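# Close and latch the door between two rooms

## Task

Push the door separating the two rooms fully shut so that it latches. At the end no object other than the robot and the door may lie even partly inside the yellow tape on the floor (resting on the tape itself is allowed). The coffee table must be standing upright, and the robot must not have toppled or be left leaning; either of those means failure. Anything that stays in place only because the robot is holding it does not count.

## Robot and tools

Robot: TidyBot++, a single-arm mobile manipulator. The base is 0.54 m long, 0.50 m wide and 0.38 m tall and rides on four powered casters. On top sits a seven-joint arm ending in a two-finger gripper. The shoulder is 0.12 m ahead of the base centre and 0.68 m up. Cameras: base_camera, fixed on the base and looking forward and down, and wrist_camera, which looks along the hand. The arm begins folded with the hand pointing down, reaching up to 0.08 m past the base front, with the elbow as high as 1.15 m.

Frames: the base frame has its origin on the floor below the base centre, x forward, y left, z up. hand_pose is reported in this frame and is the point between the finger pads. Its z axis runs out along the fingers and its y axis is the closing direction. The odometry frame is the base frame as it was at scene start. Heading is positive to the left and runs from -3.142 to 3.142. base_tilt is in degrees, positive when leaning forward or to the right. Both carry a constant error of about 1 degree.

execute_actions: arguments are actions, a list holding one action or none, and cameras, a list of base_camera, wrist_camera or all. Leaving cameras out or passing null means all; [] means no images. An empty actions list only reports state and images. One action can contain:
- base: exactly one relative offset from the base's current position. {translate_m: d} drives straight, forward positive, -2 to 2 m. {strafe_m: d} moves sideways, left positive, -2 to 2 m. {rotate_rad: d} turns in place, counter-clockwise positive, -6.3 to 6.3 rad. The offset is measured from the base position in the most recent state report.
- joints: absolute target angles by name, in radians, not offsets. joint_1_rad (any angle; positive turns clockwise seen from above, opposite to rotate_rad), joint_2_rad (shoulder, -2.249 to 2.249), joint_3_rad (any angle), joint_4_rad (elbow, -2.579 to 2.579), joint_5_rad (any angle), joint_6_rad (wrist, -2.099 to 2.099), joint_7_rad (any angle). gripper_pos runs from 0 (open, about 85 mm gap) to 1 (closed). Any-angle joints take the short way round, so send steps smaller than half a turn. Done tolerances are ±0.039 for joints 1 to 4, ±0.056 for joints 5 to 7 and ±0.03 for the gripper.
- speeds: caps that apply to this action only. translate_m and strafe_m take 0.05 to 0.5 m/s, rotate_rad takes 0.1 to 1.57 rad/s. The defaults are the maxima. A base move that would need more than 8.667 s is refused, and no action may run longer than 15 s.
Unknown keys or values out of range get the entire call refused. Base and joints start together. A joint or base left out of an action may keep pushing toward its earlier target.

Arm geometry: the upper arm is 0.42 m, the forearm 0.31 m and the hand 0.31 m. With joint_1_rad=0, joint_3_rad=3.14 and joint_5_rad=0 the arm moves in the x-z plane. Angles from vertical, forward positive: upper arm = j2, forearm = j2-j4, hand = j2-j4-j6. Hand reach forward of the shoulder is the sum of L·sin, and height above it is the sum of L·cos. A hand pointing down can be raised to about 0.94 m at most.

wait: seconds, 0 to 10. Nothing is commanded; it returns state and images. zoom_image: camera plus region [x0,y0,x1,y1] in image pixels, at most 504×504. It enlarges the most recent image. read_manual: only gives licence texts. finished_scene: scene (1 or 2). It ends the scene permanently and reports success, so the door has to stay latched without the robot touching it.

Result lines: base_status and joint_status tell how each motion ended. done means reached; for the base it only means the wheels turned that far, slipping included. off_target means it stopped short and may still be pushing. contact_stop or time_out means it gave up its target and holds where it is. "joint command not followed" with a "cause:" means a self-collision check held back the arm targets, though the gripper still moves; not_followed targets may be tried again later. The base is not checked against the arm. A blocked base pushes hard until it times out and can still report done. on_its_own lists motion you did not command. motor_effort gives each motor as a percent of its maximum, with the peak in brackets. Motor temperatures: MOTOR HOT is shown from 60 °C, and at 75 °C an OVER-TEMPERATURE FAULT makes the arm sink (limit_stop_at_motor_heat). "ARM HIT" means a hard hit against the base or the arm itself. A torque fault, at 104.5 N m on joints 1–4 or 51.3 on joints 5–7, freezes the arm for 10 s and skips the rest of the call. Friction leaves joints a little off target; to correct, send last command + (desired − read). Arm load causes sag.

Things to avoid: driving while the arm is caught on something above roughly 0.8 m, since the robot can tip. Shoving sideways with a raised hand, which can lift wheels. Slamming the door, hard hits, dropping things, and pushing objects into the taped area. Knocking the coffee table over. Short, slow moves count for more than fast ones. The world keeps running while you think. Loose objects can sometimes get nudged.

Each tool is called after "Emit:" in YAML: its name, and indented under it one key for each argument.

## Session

Emit:
execute_actions:
  actions: []

Scene clock: 0.00 s.
Motor temperatures (°C, as the motors report them): [25 21 25 24 28 30 30]
base_odometry: x=+0.000 y=+0.000 heading=+0.000 (m, m, rad; odometry frame)
base_tilt: forward=-0.2 right=+0.3 (deg)
base_status: not commanded
joint_positions: joint_1_rad=+0.019 joint_2_rad=-0.347 joint_3_rad=+3.093 joint_4_rad=-2.500 joint_5_rad=-0.029 joint_6_rad=-0.905 joint_7_rad=+1.570 gripper_pos=+0.000
joint_status: not commanded
motor_effort: joint_1_rad=+1 joint_2_rad=-3 joint_3_rad=+2 joint_4_rad=+16 joint_5_rad=-1 joint_6_rad=+2 joint_7_rad=+0 (%)
hand_pose: x=+0.2637 y=+0.0107 z=+0.5941 quat_wxyz=(-0.004, +0.999, +0.005, +0.042) (m; base frame)
pictures: base_camera, wrist_camera
camera_calibration (this result's frames):
wrist_camera: T_world_to_cam=[[0.0152582, -0.999843, 0.0089538, -0.000560809], [-0.995347, -0.0160404, -0.0950099, 0.376613], [0.0951386, -0.00746246, -0.995436, 0.698053], [0, 0, 0, 1]] pos_world=[0.308458, 0.0106895, 0.730654]
Images, in order (width x height): base_camera 644x364, wrist_camera 644x476.

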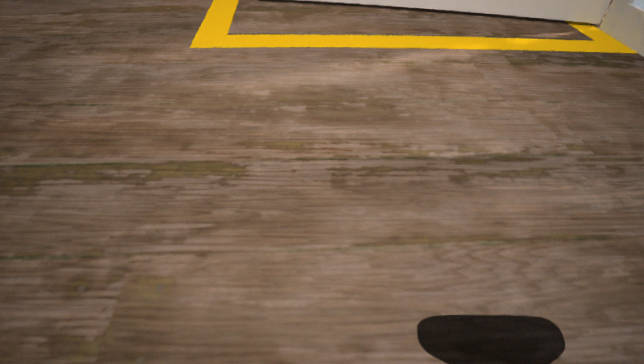

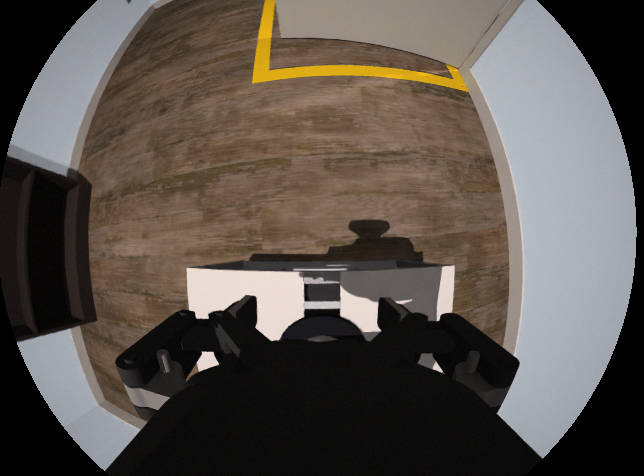

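Emit:
execute_actions:
  actions:
    - {"base": {"strafe_m": 0.75}, "joints": {"joint_6_rad": -0.3}}

Scene clock: 11.10 s.
Motor temperatures (°C, as the motors report them): [25 21 25 24 28 30 30]
base_odometry: x=+0.000 y=+0.750 heading=+0.000 (m, m, rad; odometry frame)
base_tilt: forward=-0.3 right=+0.3 (deg)
base_status: done
joint_positions: joint_1_rad=+0.019 joint_2_rad=-0.347 joint_3_rad=+3.093 joint_4_rad=-2.500 joint_5_rad=-0.029 joint_6_rad=-0.309 joint_7_rad=+1.570 gripper_pos=+0.000
joint_status: all done
motor_effort: joint_1_rad=+1(2) joint_2_rad=-4(6) joint_3_rad=+2(4) joint_4_rad=+16(16) joint_5_rad=+0(1) joint_6_rad=+5(5) joint_7_rad=+0(0) (%)
hand_pose: x=+0.4336 y=+0.0119 z=+0.6625 quat_wxyz=(-0.005, +0.943, +0.003, +0.334) (m; base frame)
pictures: base_camera, wrist_camera
camera_calibration (this result's frames):
wrist_camera: T_world_to_cam=[[0.00519412, -0.999947, 0.00890895, 0.00187685], [-0.770156, -0.00968277, -0.637782, 0.814085], [0.637835, -0.00354856, -0.770165, 0.365352], [0, 0, 0, 1]] pos_world=[0.393929, 0.0110558, 0.800573]
Images, in order (width x height): base_camera 644x364, wrist_camera 644x476.

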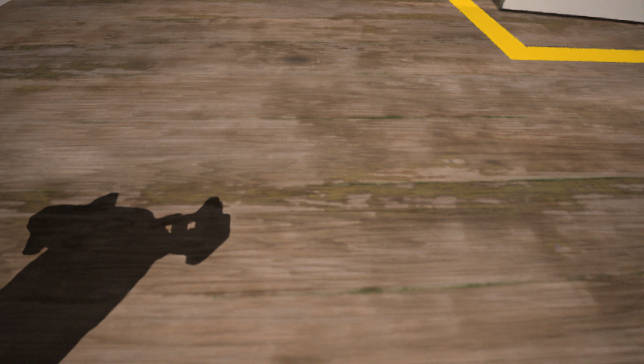

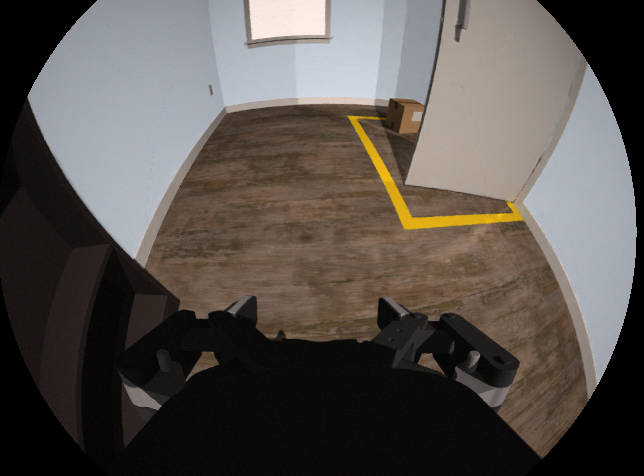

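Emit:
execute_actions:
  actions:
    - {"base": {"translate_m": 1.7}, "joints": {"joint_1_rad": 1.3, "joint_6_rad": -0.55}}

Scene clock: 18.20 s.
Motor temperatures (°C, as the motors report them): [25 21 25 24 28 30 30]
base_odometry: x=+1.700 y=+0.751 heading=+0.000 (m, m, rad; odometry frame)
base_tilt: forward=-0.2 right=+0.3 (deg)
base_status: done
joint_positions: joint_1_rad=+1.286 joint_2_rad=-0.348 joint_3_rad=+3.093 joint_4_rad=-2.500 joint_5_rad=-0.029 joint_6_rad=-0.519 joint_7_rad=+1.570 gripper_pos=+0.000
joint_status: all done
motor_effort: joint_1_rad=+1(2) joint_2_rad=-4(5) joint_3_rad=+2(3) joint_4_rad=+15(17) joint_5_rad=+0(0) joint_6_rad=+4(6) joint_7_rad=+0(0) (%)
hand_pose: x=+0.2078 y=-0.2445 z=+0.6271 quat_wxyz=(+0.134, +0.786, -0.573, +0.191) (m; base frame)
pictures: base_camera, wrist_camera
camera_calibration (this result's frames):
wrist_camera: T_world_to_cam=[[-0.951506, -0.30748, 0.00962187, 0.114662], [-0.276694, 0.841732, -0.463604, 0.611544], [0.13445, -0.443784, -0.88599, 0.550803], [0, 0, 0, 1]] pos_world=[0.204257, -0.235062, 0.770417]
Images, in order (width x height): base_camera 644x364, wrist_camera 644x476.

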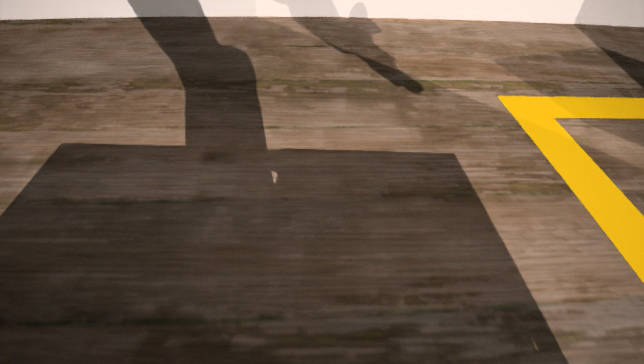

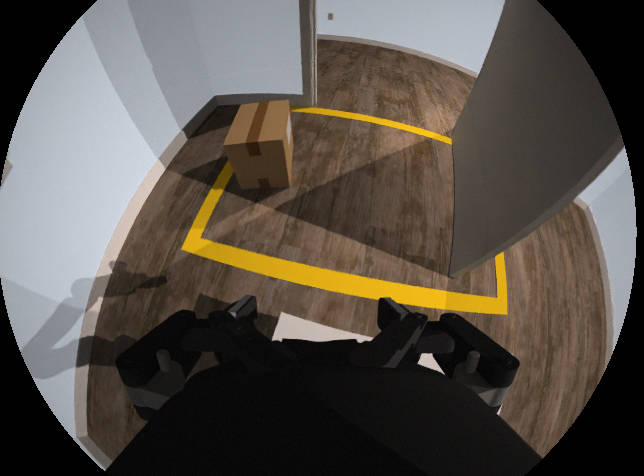

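Emit:
execute_actions:
  actions:
    - {"base": {"translate_m": 0.12}}
  cameras: []

Emit:
execute_actions:
  actions:
    - {"base": {"strafe_m": -0.95}, "joints": {"joint_1_rad": 0.0, "joint_6_rad": -0.85}}

Scene clock: 43.03 s.
Motor temperatures (°C, as the motors report them): [25 21 25 24 28 30 30]
base_odometry: x=+1.821 y=+0.752 heading=+0.000 (m, m, rad; odometry frame)
base_tilt: forward=-0.2 right=+0.3 (deg)
base_status: done
joint_positions: joint_1_rad=+1.286 joint_2_rad=-0.348 joint_3_rad=+3.093 joint_4_rad=-2.500 joint_5_rad=-0.029 joint_6_rad=-0.520 joint_7_rad=+1.570 gripper_pos=+0.000
joint_status: not commanded
motor_effort: joint_1_rad=+1(1) joint_2_rad=-3(4) joint_3_rad=+3(3) joint_4_rad=+15(16) joint_5_rad=+0(1) joint_6_rad=+4(4) joint_7_rad=+0(0) (%)
hand_pose: x=+0.2078 y=-0.2442 z=+0.6270 quat_wxyz=(+0.134, +0.786, -0.573, +0.190) (m; base frame)
pictures: none
No camera images: the call's "cameras" was empty. Leave "cameras" out to get every camera's image.

Scene clock: 46.30 s.
Motor temperatures (°C, as the motors report them): [25 21 25 24 28 30 30]
base_odometry: x=+1.822 y=-0.199 heading=+0.001 (m, m, rad; odometry frame)
base_tilt: forward=-0.2 right=+0.4 (deg)
base_status: done
joint_positions: joint_1_rad=+0.015 joint_2_rad=-0.348 joint_3_rad=+3.093 joint_4_rad=-2.500 joint_5_rad=-0.029 joint_6_rad=-0.819 joint_7_rad=+1.570 gripper_pos=+0.000
joint_status: all done
motor_effort: joint_1_rad=+1(0) joint_2_rad=-2(4) joint_3_rad=+3(2) joint_4_rad=+13(16) joint_5_rad=+0(1) joint_6_rad=+1(4) joint_7_rad=+0(0) (%)
hand_pose: x=+0.2905 y=+0.0117 z=+0.5978 quat_wxyz=(-0.004, +0.996, +0.007, +0.085) (m; base frame)
pictures: base_camera, wrist_camera
camera_calibration (this result's frames):
wrist_camera: T_world_to_cam=[[0.0182894, -0.999789, 0.00933335, -0.00108873], [-0.983245, -0.0196785, -0.181225, 0.45173], [0.18137, -0.00586247, -0.983397, 0.66692], [0, 0, 0, 1]] pos_world=[0.323222, 0.0117107, 0.737722]
Images, in order (width x height): base_camera 644x364, wrist_camera 644x476.

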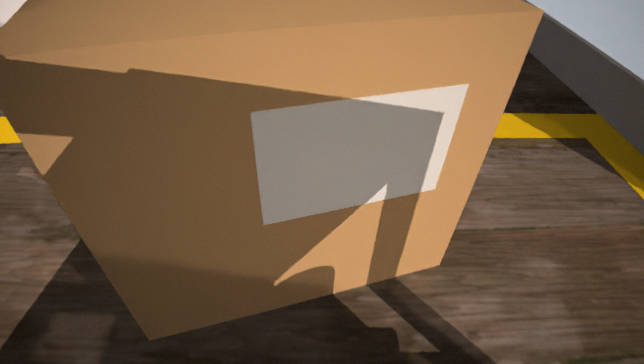

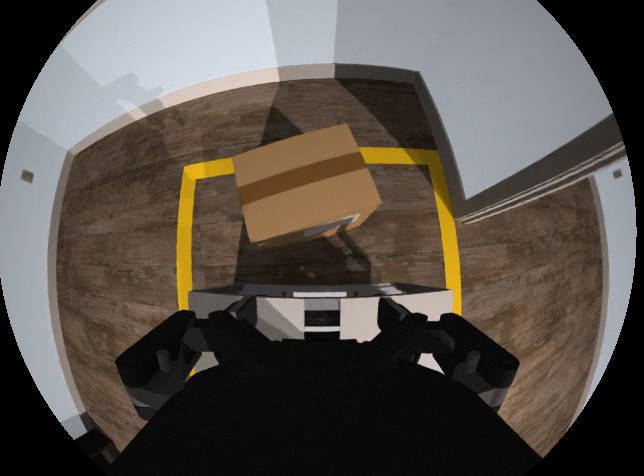

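Emit:
execute_actions:
  actions:
    - {"base": {"translate_m": 0.6}, "speeds": {"translate_m": 0.2}}

Scene clock: 56.47 s.
Motor temperatures (°C, as the motors report them): [25 21 25 24 28 30 30]
base_odometry: x=+2.422 y=-0.198 heading=+0.000 (m, m, rad; odometry frame)
base_tilt: forward=-0.2 right=+0.3 (deg)
base_status: done
joint_positions: joint_1_rad=+0.015 joint_2_rad=-0.348 joint_3_rad=+3.093 joint_4_rad=-2.500 joint_5_rad=-0.029 joint_6_rad=-0.822 joint_7_rad=+1.570 gripper_pos=+0.000
joint_status: not commanded
motor_effort: joint_1_rad=+1(1) joint_2_rad=-2(4) joint_3_rad=+2(2) joint_4_rad=+14(15) joint_5_rad=-1(1) joint_6_rad=+1(2) joint_7_rad=+0(0) (%)
hand_pose: x=+0.2897 y=+0.0117 z=+0.5977 quat_wxyz=(-0.004, +0.996, +0.007, +0.084) (m; base frame)
pictures: base_camera, wrist_camera
camera_calibration (this result's frames):
wrist_camera: T_world_to_cam=[[0.0183346, -0.999788, 0.00933421, -0.00109812], [-0.983701, -0.0197082, -0.178726, 0.449512], [0.178872, -0.0059052, -0.983855, 0.66798], [0, 0, 0, 1]] pos_world=[0.322723, 0.0117057, 0.737545]
Images, in order (width x height): base_camera 644x364, wrist_camera 644x476.

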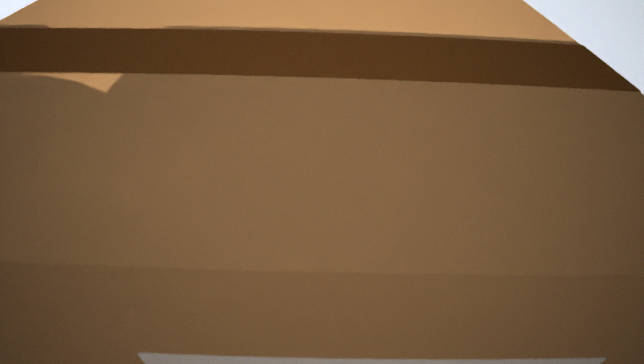

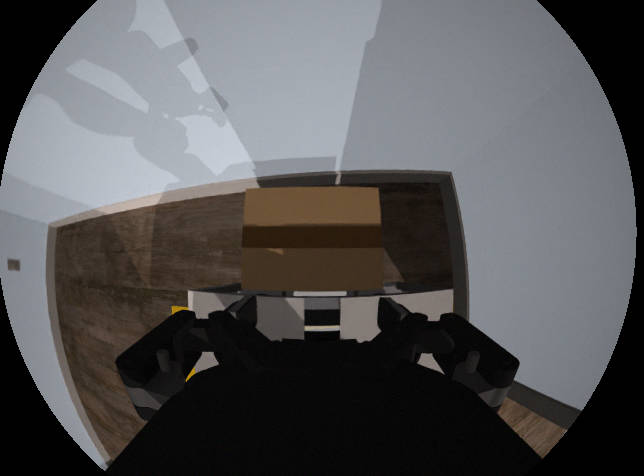

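Emit:
execute_actions:
  actions:
    - {"base": {"strafe_m": 0.74}, "joints": {"joint_1_rad": 1.3}}
  cameras: ["wrist_camera"]

Scene clock: 74.67 s.
Motor temperatures (°C, as the motors report them): [25 21 25 24 28 30 30]
base_odometry: x=+2.423 y=+0.542 heading=+0.000 (m, m, rad; odometry frame)
base_tilt: forward=-0.2 right=+0.3 (deg)
base_status: done
joint_positions: joint_1_rad=+1.286 joint_2_rad=-0.348 joint_3_rad=+3.093 joint_4_rad=-2.500 joint_5_rad=-0.029 joint_6_rad=-0.822 joint_7_rad=+1.570 gripper_pos=+0.000
joint_status: all done
motor_effort: joint_1_rad=+1(1) joint_2_rad=-2(4) joint_3_rad=+2(3) joint_4_rad=+13(14) joint_5_rad=-1(1) joint_6_rad=+1(2) joint_7_rad=+0(0) (%)
hand_pose: x=+0.1805 y=-0.1594 z=+0.5977 quat_wxyz=(+0.046, +0.806, -0.586, +0.070) (m; base frame)
pictures: wrist_camera
camera_calibration (this result's frames):
wrist_camera: T_world_to_cam=[[-0.949726, -0.312943, 0.00933193, 0.114102], [-0.30953, 0.934057, -0.178124, 0.368753], [0.047026, -0.172057, -0.983964, 0.68384], [0, 0, 0, 1]] pos_world=[0.190348, -0.19107, 0.737493]
Images, in order (width x height): wrist_camera 644x476.

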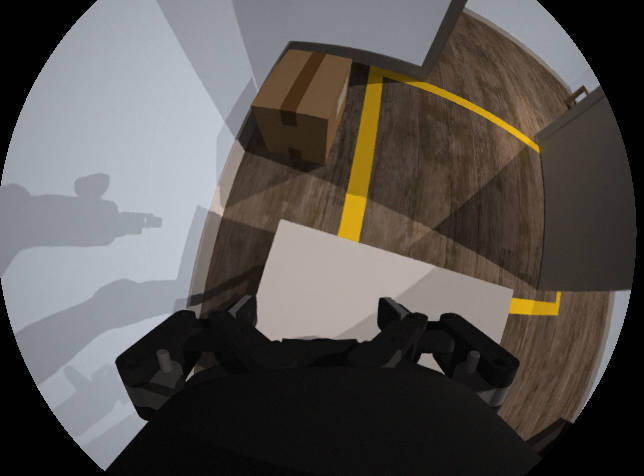

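Emit:
execute_actions:
  actions:
    - {"base": {"translate_m": -1.47}}

Scene clock: 82.73 s.
Motor temperatures (°C, as the motors report them): [25 21 25 24 28 30 30]
base_odometry: x=+0.952 y=+0.543 heading=-0.001 (m, m, rad; odometry frame)
base_tilt: forward=-0.2 right=+0.4 (deg)
base_status: done
joint_positions: joint_1_rad=+1.286 joint_2_rad=-0.348 joint_3_rad=+3.093 joint_4_rad=-2.500 joint_5_rad=-0.029 joint_6_rad=-0.822 joint_7_rad=+1.570 gripper_pos=+0.000
joint_status: not commanded
motor_effort: joint_1_rad=+1(1) joint_2_rad=-2(2) joint_3_rad=+2(3) joint_4_rad=+13(14) joint_5_rad=-1(1) joint_6_rad=+1(1) joint_7_rad=+0(0) (%)
hand_pose: x=+0.1805 y=-0.1594 z=+0.5977 quat_wxyz=(+0.046, +0.806, -0.586, +0.070) (m; base frame)
pictures: base_camera, wrist_camera
camera_calibration (this result's frames):
wrist_camera: T_world_to_cam=[[-0.949726, -0.312944, 0.00933218, 0.114102], [-0.309531, 0.934057, -0.178124, 0.368754], [0.0470259, -0.172057, -0.983964, 0.68384], [0, 0, 0, 1]] pos_world=[0.190348, -0.19107, 0.737493]
Images, in order (width x height): base_camera 644x364, wrist_camera 644x476.

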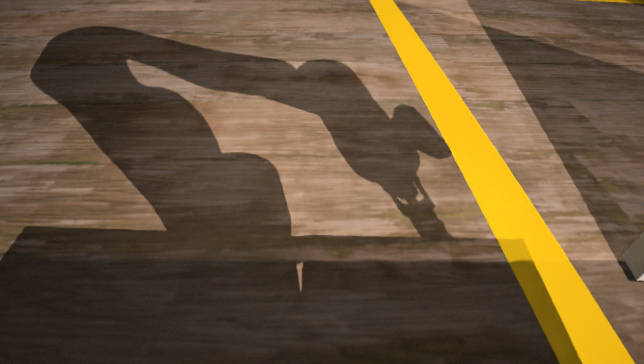

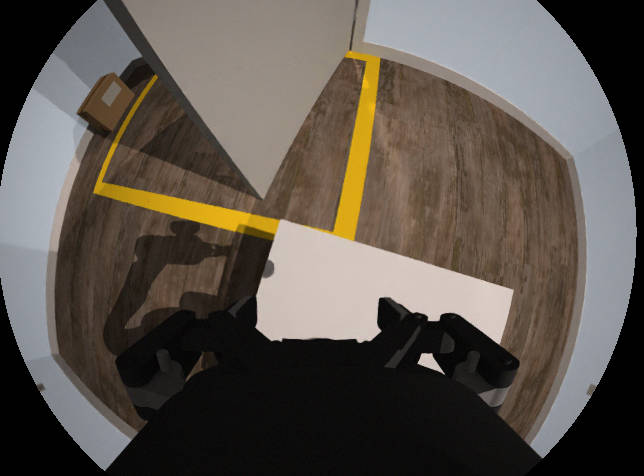

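Emit:
execute_actions:
  actions:
    - {"base": {"strafe_m": -0.42}, "joints": {"joint_1_rad": 1.6}}
  cameras: []

Emit:
execute_actions:
  actions:
    - {"base": {"translate_m": 0.72}, "speeds": {"translate_m": 0.2}}

Scene clock: 94.00 s.
Motor temperatures (°C, as the motors report them): [25 21 25 24 28 30 30]
base_odometry: x=+0.952 y=+0.123 heading=-0.001 (m, m, rad; odometry frame)
base_tilt: forward=-0.3 right=+0.3 (deg)
base_status: done
joint_positions: joint_1_rad=+1.586 joint_2_rad=-0.347 joint_3_rad=+3.093 joint_4_rad=-2.500 joint_5_rad=-0.029 joint_6_rad=-0.823 joint_7_rad=+1.570 gripper_pos=+0.000
joint_status: all done
motor_effort: joint_1_rad=+1(0) joint_2_rad=-2(4) joint_3_rad=+2(2) joint_4_rad=+14(15) joint_5_rad=-1(1) joint_6_rad=+2(2) joint_7_rad=+0(0) (%)
hand_pose: x=+0.1306 y=-0.1702 z=+0.5974 quat_wxyz=(+0.055, +0.709, -0.700, +0.061) (m; base frame)
pictures: none
No camera images: the call's "cameras" was empty. Leave "cameras" out to get every camera's image.

Scene clock: 98.33 s.
Motor temperatures (°C, as the motors report them): [25 21 25 24 28 30 30]
base_odometry: x=+1.672 y=+0.121 heading=-0.002 (m, m, rad; odometry frame)
base_tilt: forward=-0.2 right=+0.3 (deg)
base_status: done
joint_positions: joint_1_rad=+1.587 joint_2_rad=-0.347 joint_3_rad=+3.093 joint_4_rad=-2.500 joint_5_rad=-0.029 joint_6_rad=-0.823 joint_7_rad=+1.570 gripper_pos=+0.000
joint_status: not commanded
motor_effort: joint_1_rad=+1(0) joint_2_rad=-2(3) joint_3_rad=+3(4) joint_4_rad=+13(14) joint_5_rad=+0(3) joint_6_rad=+1(1) joint_7_rad=+0(0) (%)
hand_pose: x=+0.1305 y=-0.1701 z=+0.5974 quat_wxyz=(+0.055, +0.709, -0.700, +0.061) (m; base frame)
pictures: base_camera, wrist_camera
camera_calibration (this result's frames):
wrist_camera: T_world_to_cam=[[-0.999806, -0.0173634, 0.00929458, 0.120105], [-0.0187266, 0.984275, -0.17565, 0.332326], [-0.00609853, -0.17579, -0.984409, 0.690569], [0, 0, 0, 1]] pos_world=[0.130517, -0.20362, 0.737059]
Images, in order (width x height): base_camera 644x364, wrist_camera 644x476.

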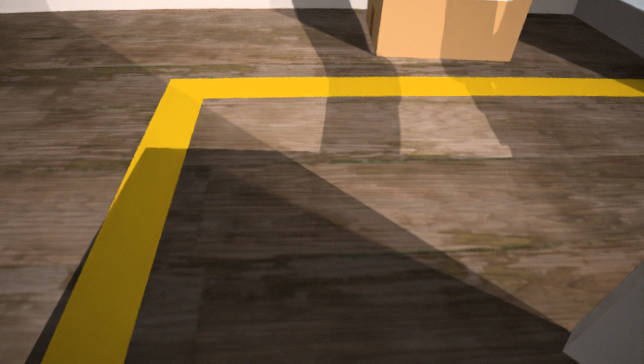

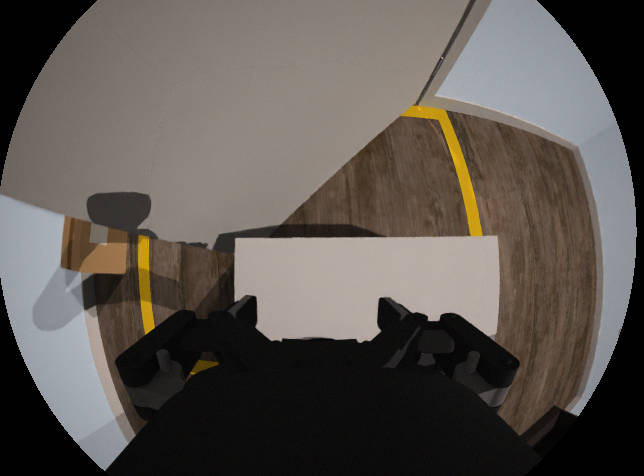

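Emit:
execute_actions:
  actions:
    - {"base": {"strafe_m": -0.56}, "joints": {"joint_6_rad": -1.0}, "speeds": {"strafe_m": 0.2}}

Scene clock: 110.57 s.
Motor temperatures (°C, as the motors report them): [25 21 25 24 28 30 30]
base_odometry: x=+1.671 y=-0.439 heading=-0.001 (m, m, rad; odometry frame)
base_tilt: forward=-0.2 right=+0.3 (deg)
base_status: done
joint_positions: joint_1_rad=+1.587 joint_2_rad=-0.347 joint_3_rad=+3.093 joint_4_rad=-2.502 joint_5_rad=-0.029 joint_6_rad=-0.988 joint_7_rad=+1.570 gripper_pos=+0.000
joint_status: all done
motor_effort: joint_1_rad=+1(0) joint_2_rad=+0(3) joint_3_rad=+2(3) joint_4_rad=+13(15) joint_5_rad=-1(1) joint_6_rad=+0(3) joint_7_rad=+0(0) (%)
hand_pose: x=+0.1298 y=-0.1179 z=+0.5926 quat_wxyz=(-0.003, +0.712, -0.703, +0.002) (m; base frame)
pictures: base_camera, wrist_camera
camera_calibration (this result's frames):
wrist_camera: T_world_to_cam=[[-0.999764, -0.0199908, 0.00849594, 0.120495], [-0.0200693, 0.999756, -0.00925829, 0.183419], [-0.00830878, -0.00942662, -0.999921, 0.724114], [0, 0, 0, 1]] pos_world=[0.130164, -0.17414, 0.724731]
Images, in order (width x height): base_camera 644x364, wrist_camera 644x476.

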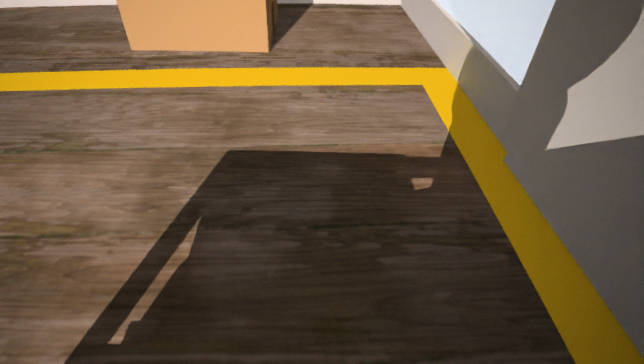

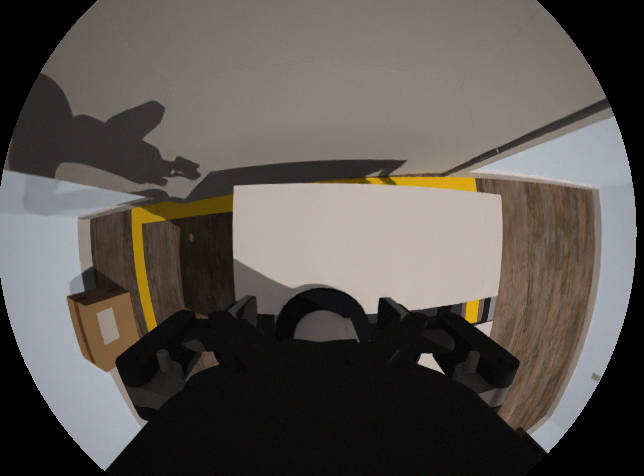

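Emit:
execute_actions:
  actions:
    - {"base": {"strafe_m": -0.1}, "speeds": {"strafe_m": 0.08}}

Scene clock: 120.17 s.
Motor temperatures (°C, as the motors report them): [25 21 25 24 28 30 30]
base_odometry: x=+1.672 y=-0.535 heading=+0.000 (m, m, rad; odometry frame)
base_tilt: forward=-0.2 right=+0.4 (deg)
base_status: strafe_m time_out (by the wheels' count: -0.097 of -0.100)
joint_positions: joint_1_rad=+1.587 joint_2_rad=-0.345 joint_3_rad=+3.093 joint_4_rad=-2.501 joint_5_rad=-0.029 joint_6_rad=-0.988 joint_7_rad=+1.570 gripper_pos=+0.000
joint_status: not commanded
motor_effort: joint_1_rad=+1(0) joint_2_rad=-2(6) joint_3_rad=+2(3) joint_4_rad=+12(15) joint_5_rad=-1(0) joint_6_rad=-1(2) joint_7_rad=+0(0) (%)
hand_pose: x=+0.1298 y=-0.1181 z=+0.5926 quat_wxyz=(-0.004, +0.712, -0.703, +0.002) (m; base frame)
pictures: base_camera, wrist_camera
camera_calibration (this result's frames):
wrist_camera: T_world_to_cam=[[-0.999766, -0.0199365, 0.00843228, 0.120542], [-0.0200071, 0.999765, -0.00837404, 0.183084], [-0.00826335, -0.00854078, -0.999929, 0.724211], [0, 0, 0, 1]] pos_world=[0.130161, -0.174452, 0.724677]
Images, in order (width x height): base_camera 644x364, wrist_camera 644x476.

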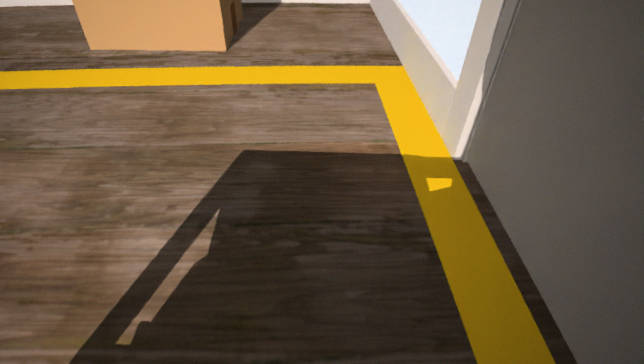

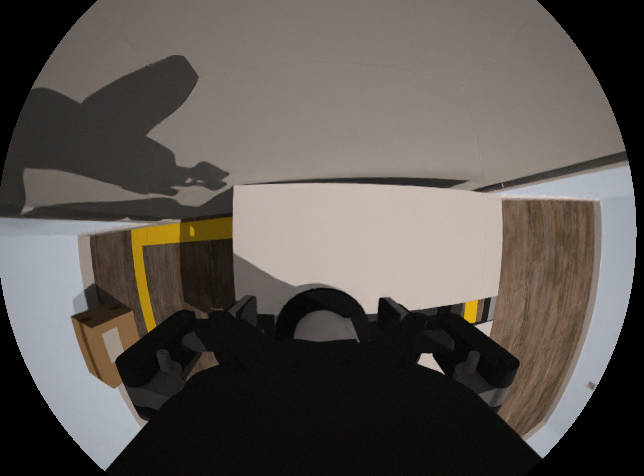

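Emit:
execute_actions:
  actions:
    - {"base": {"strafe_m": 0.12}}

Scene clock: 125.47 s.
Motor temperatures (°C, as the motors report them): [25 21 25 24 28 30 30]
base_odometry: x=+1.672 y=-0.416 heading=+0.000 (m, m, rad; odometry frame)
base_tilt: forward=-0.2 right=+0.3 (deg)
base_status: done
joint_positions: joint_1_rad=+1.587 joint_2_rad=-0.347 joint_3_rad=+3.093 joint_4_rad=-2.501 joint_5_rad=-0.029 joint_6_rad=-0.988 joint_7_rad=+1.570 gripper_pos=+0.000
joint_status: not commanded
motor_effort: joint_1_rad=+1(1) joint_2_rad=-2(3) joint_3_rad=+1(2) joint_4_rad=+12(14) joint_5_rad=-1(1) joint_6_rad=+0(0) joint_7_rad=+0(0) (%)
hand_pose: x=+0.1298 y=-0.1182 z=+0.5927 quat_wxyz=(-0.003, +0.712, -0.703, +0.002) (m; base frame)
pictures: base_camera, wrist_camera
camera_calibration (this result's frames):
wrist_camera: T_world_to_cam=[[-0.999765, -0.0199241, 0.00848647, 0.120505], [-0.0200076, 0.999751, -0.00986816, 0.184103], [-0.00828774, -0.0100356, -0.999915, 0.724204], [0, 0, 0, 1]] pos_world=[0.130162, -0.174388, 0.724937]
Images, in order (width x height): base_camera 644x364, wrist_camera 644x476.

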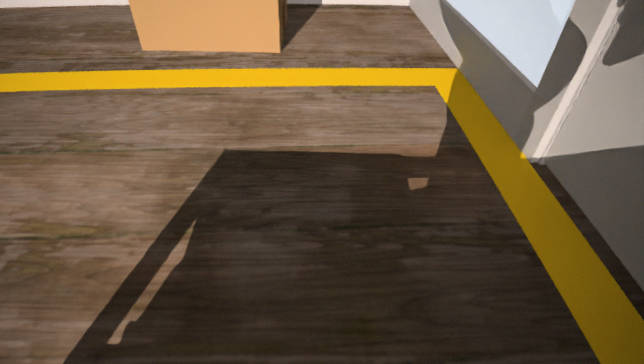

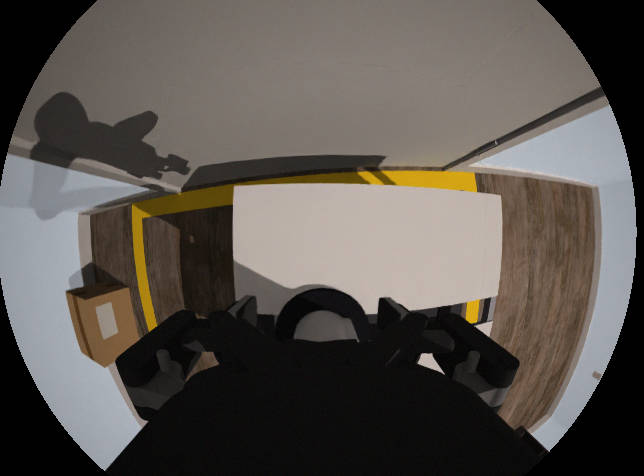

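Emit:
finished_scene:
  scene: 2

The scene is finished: the task was done.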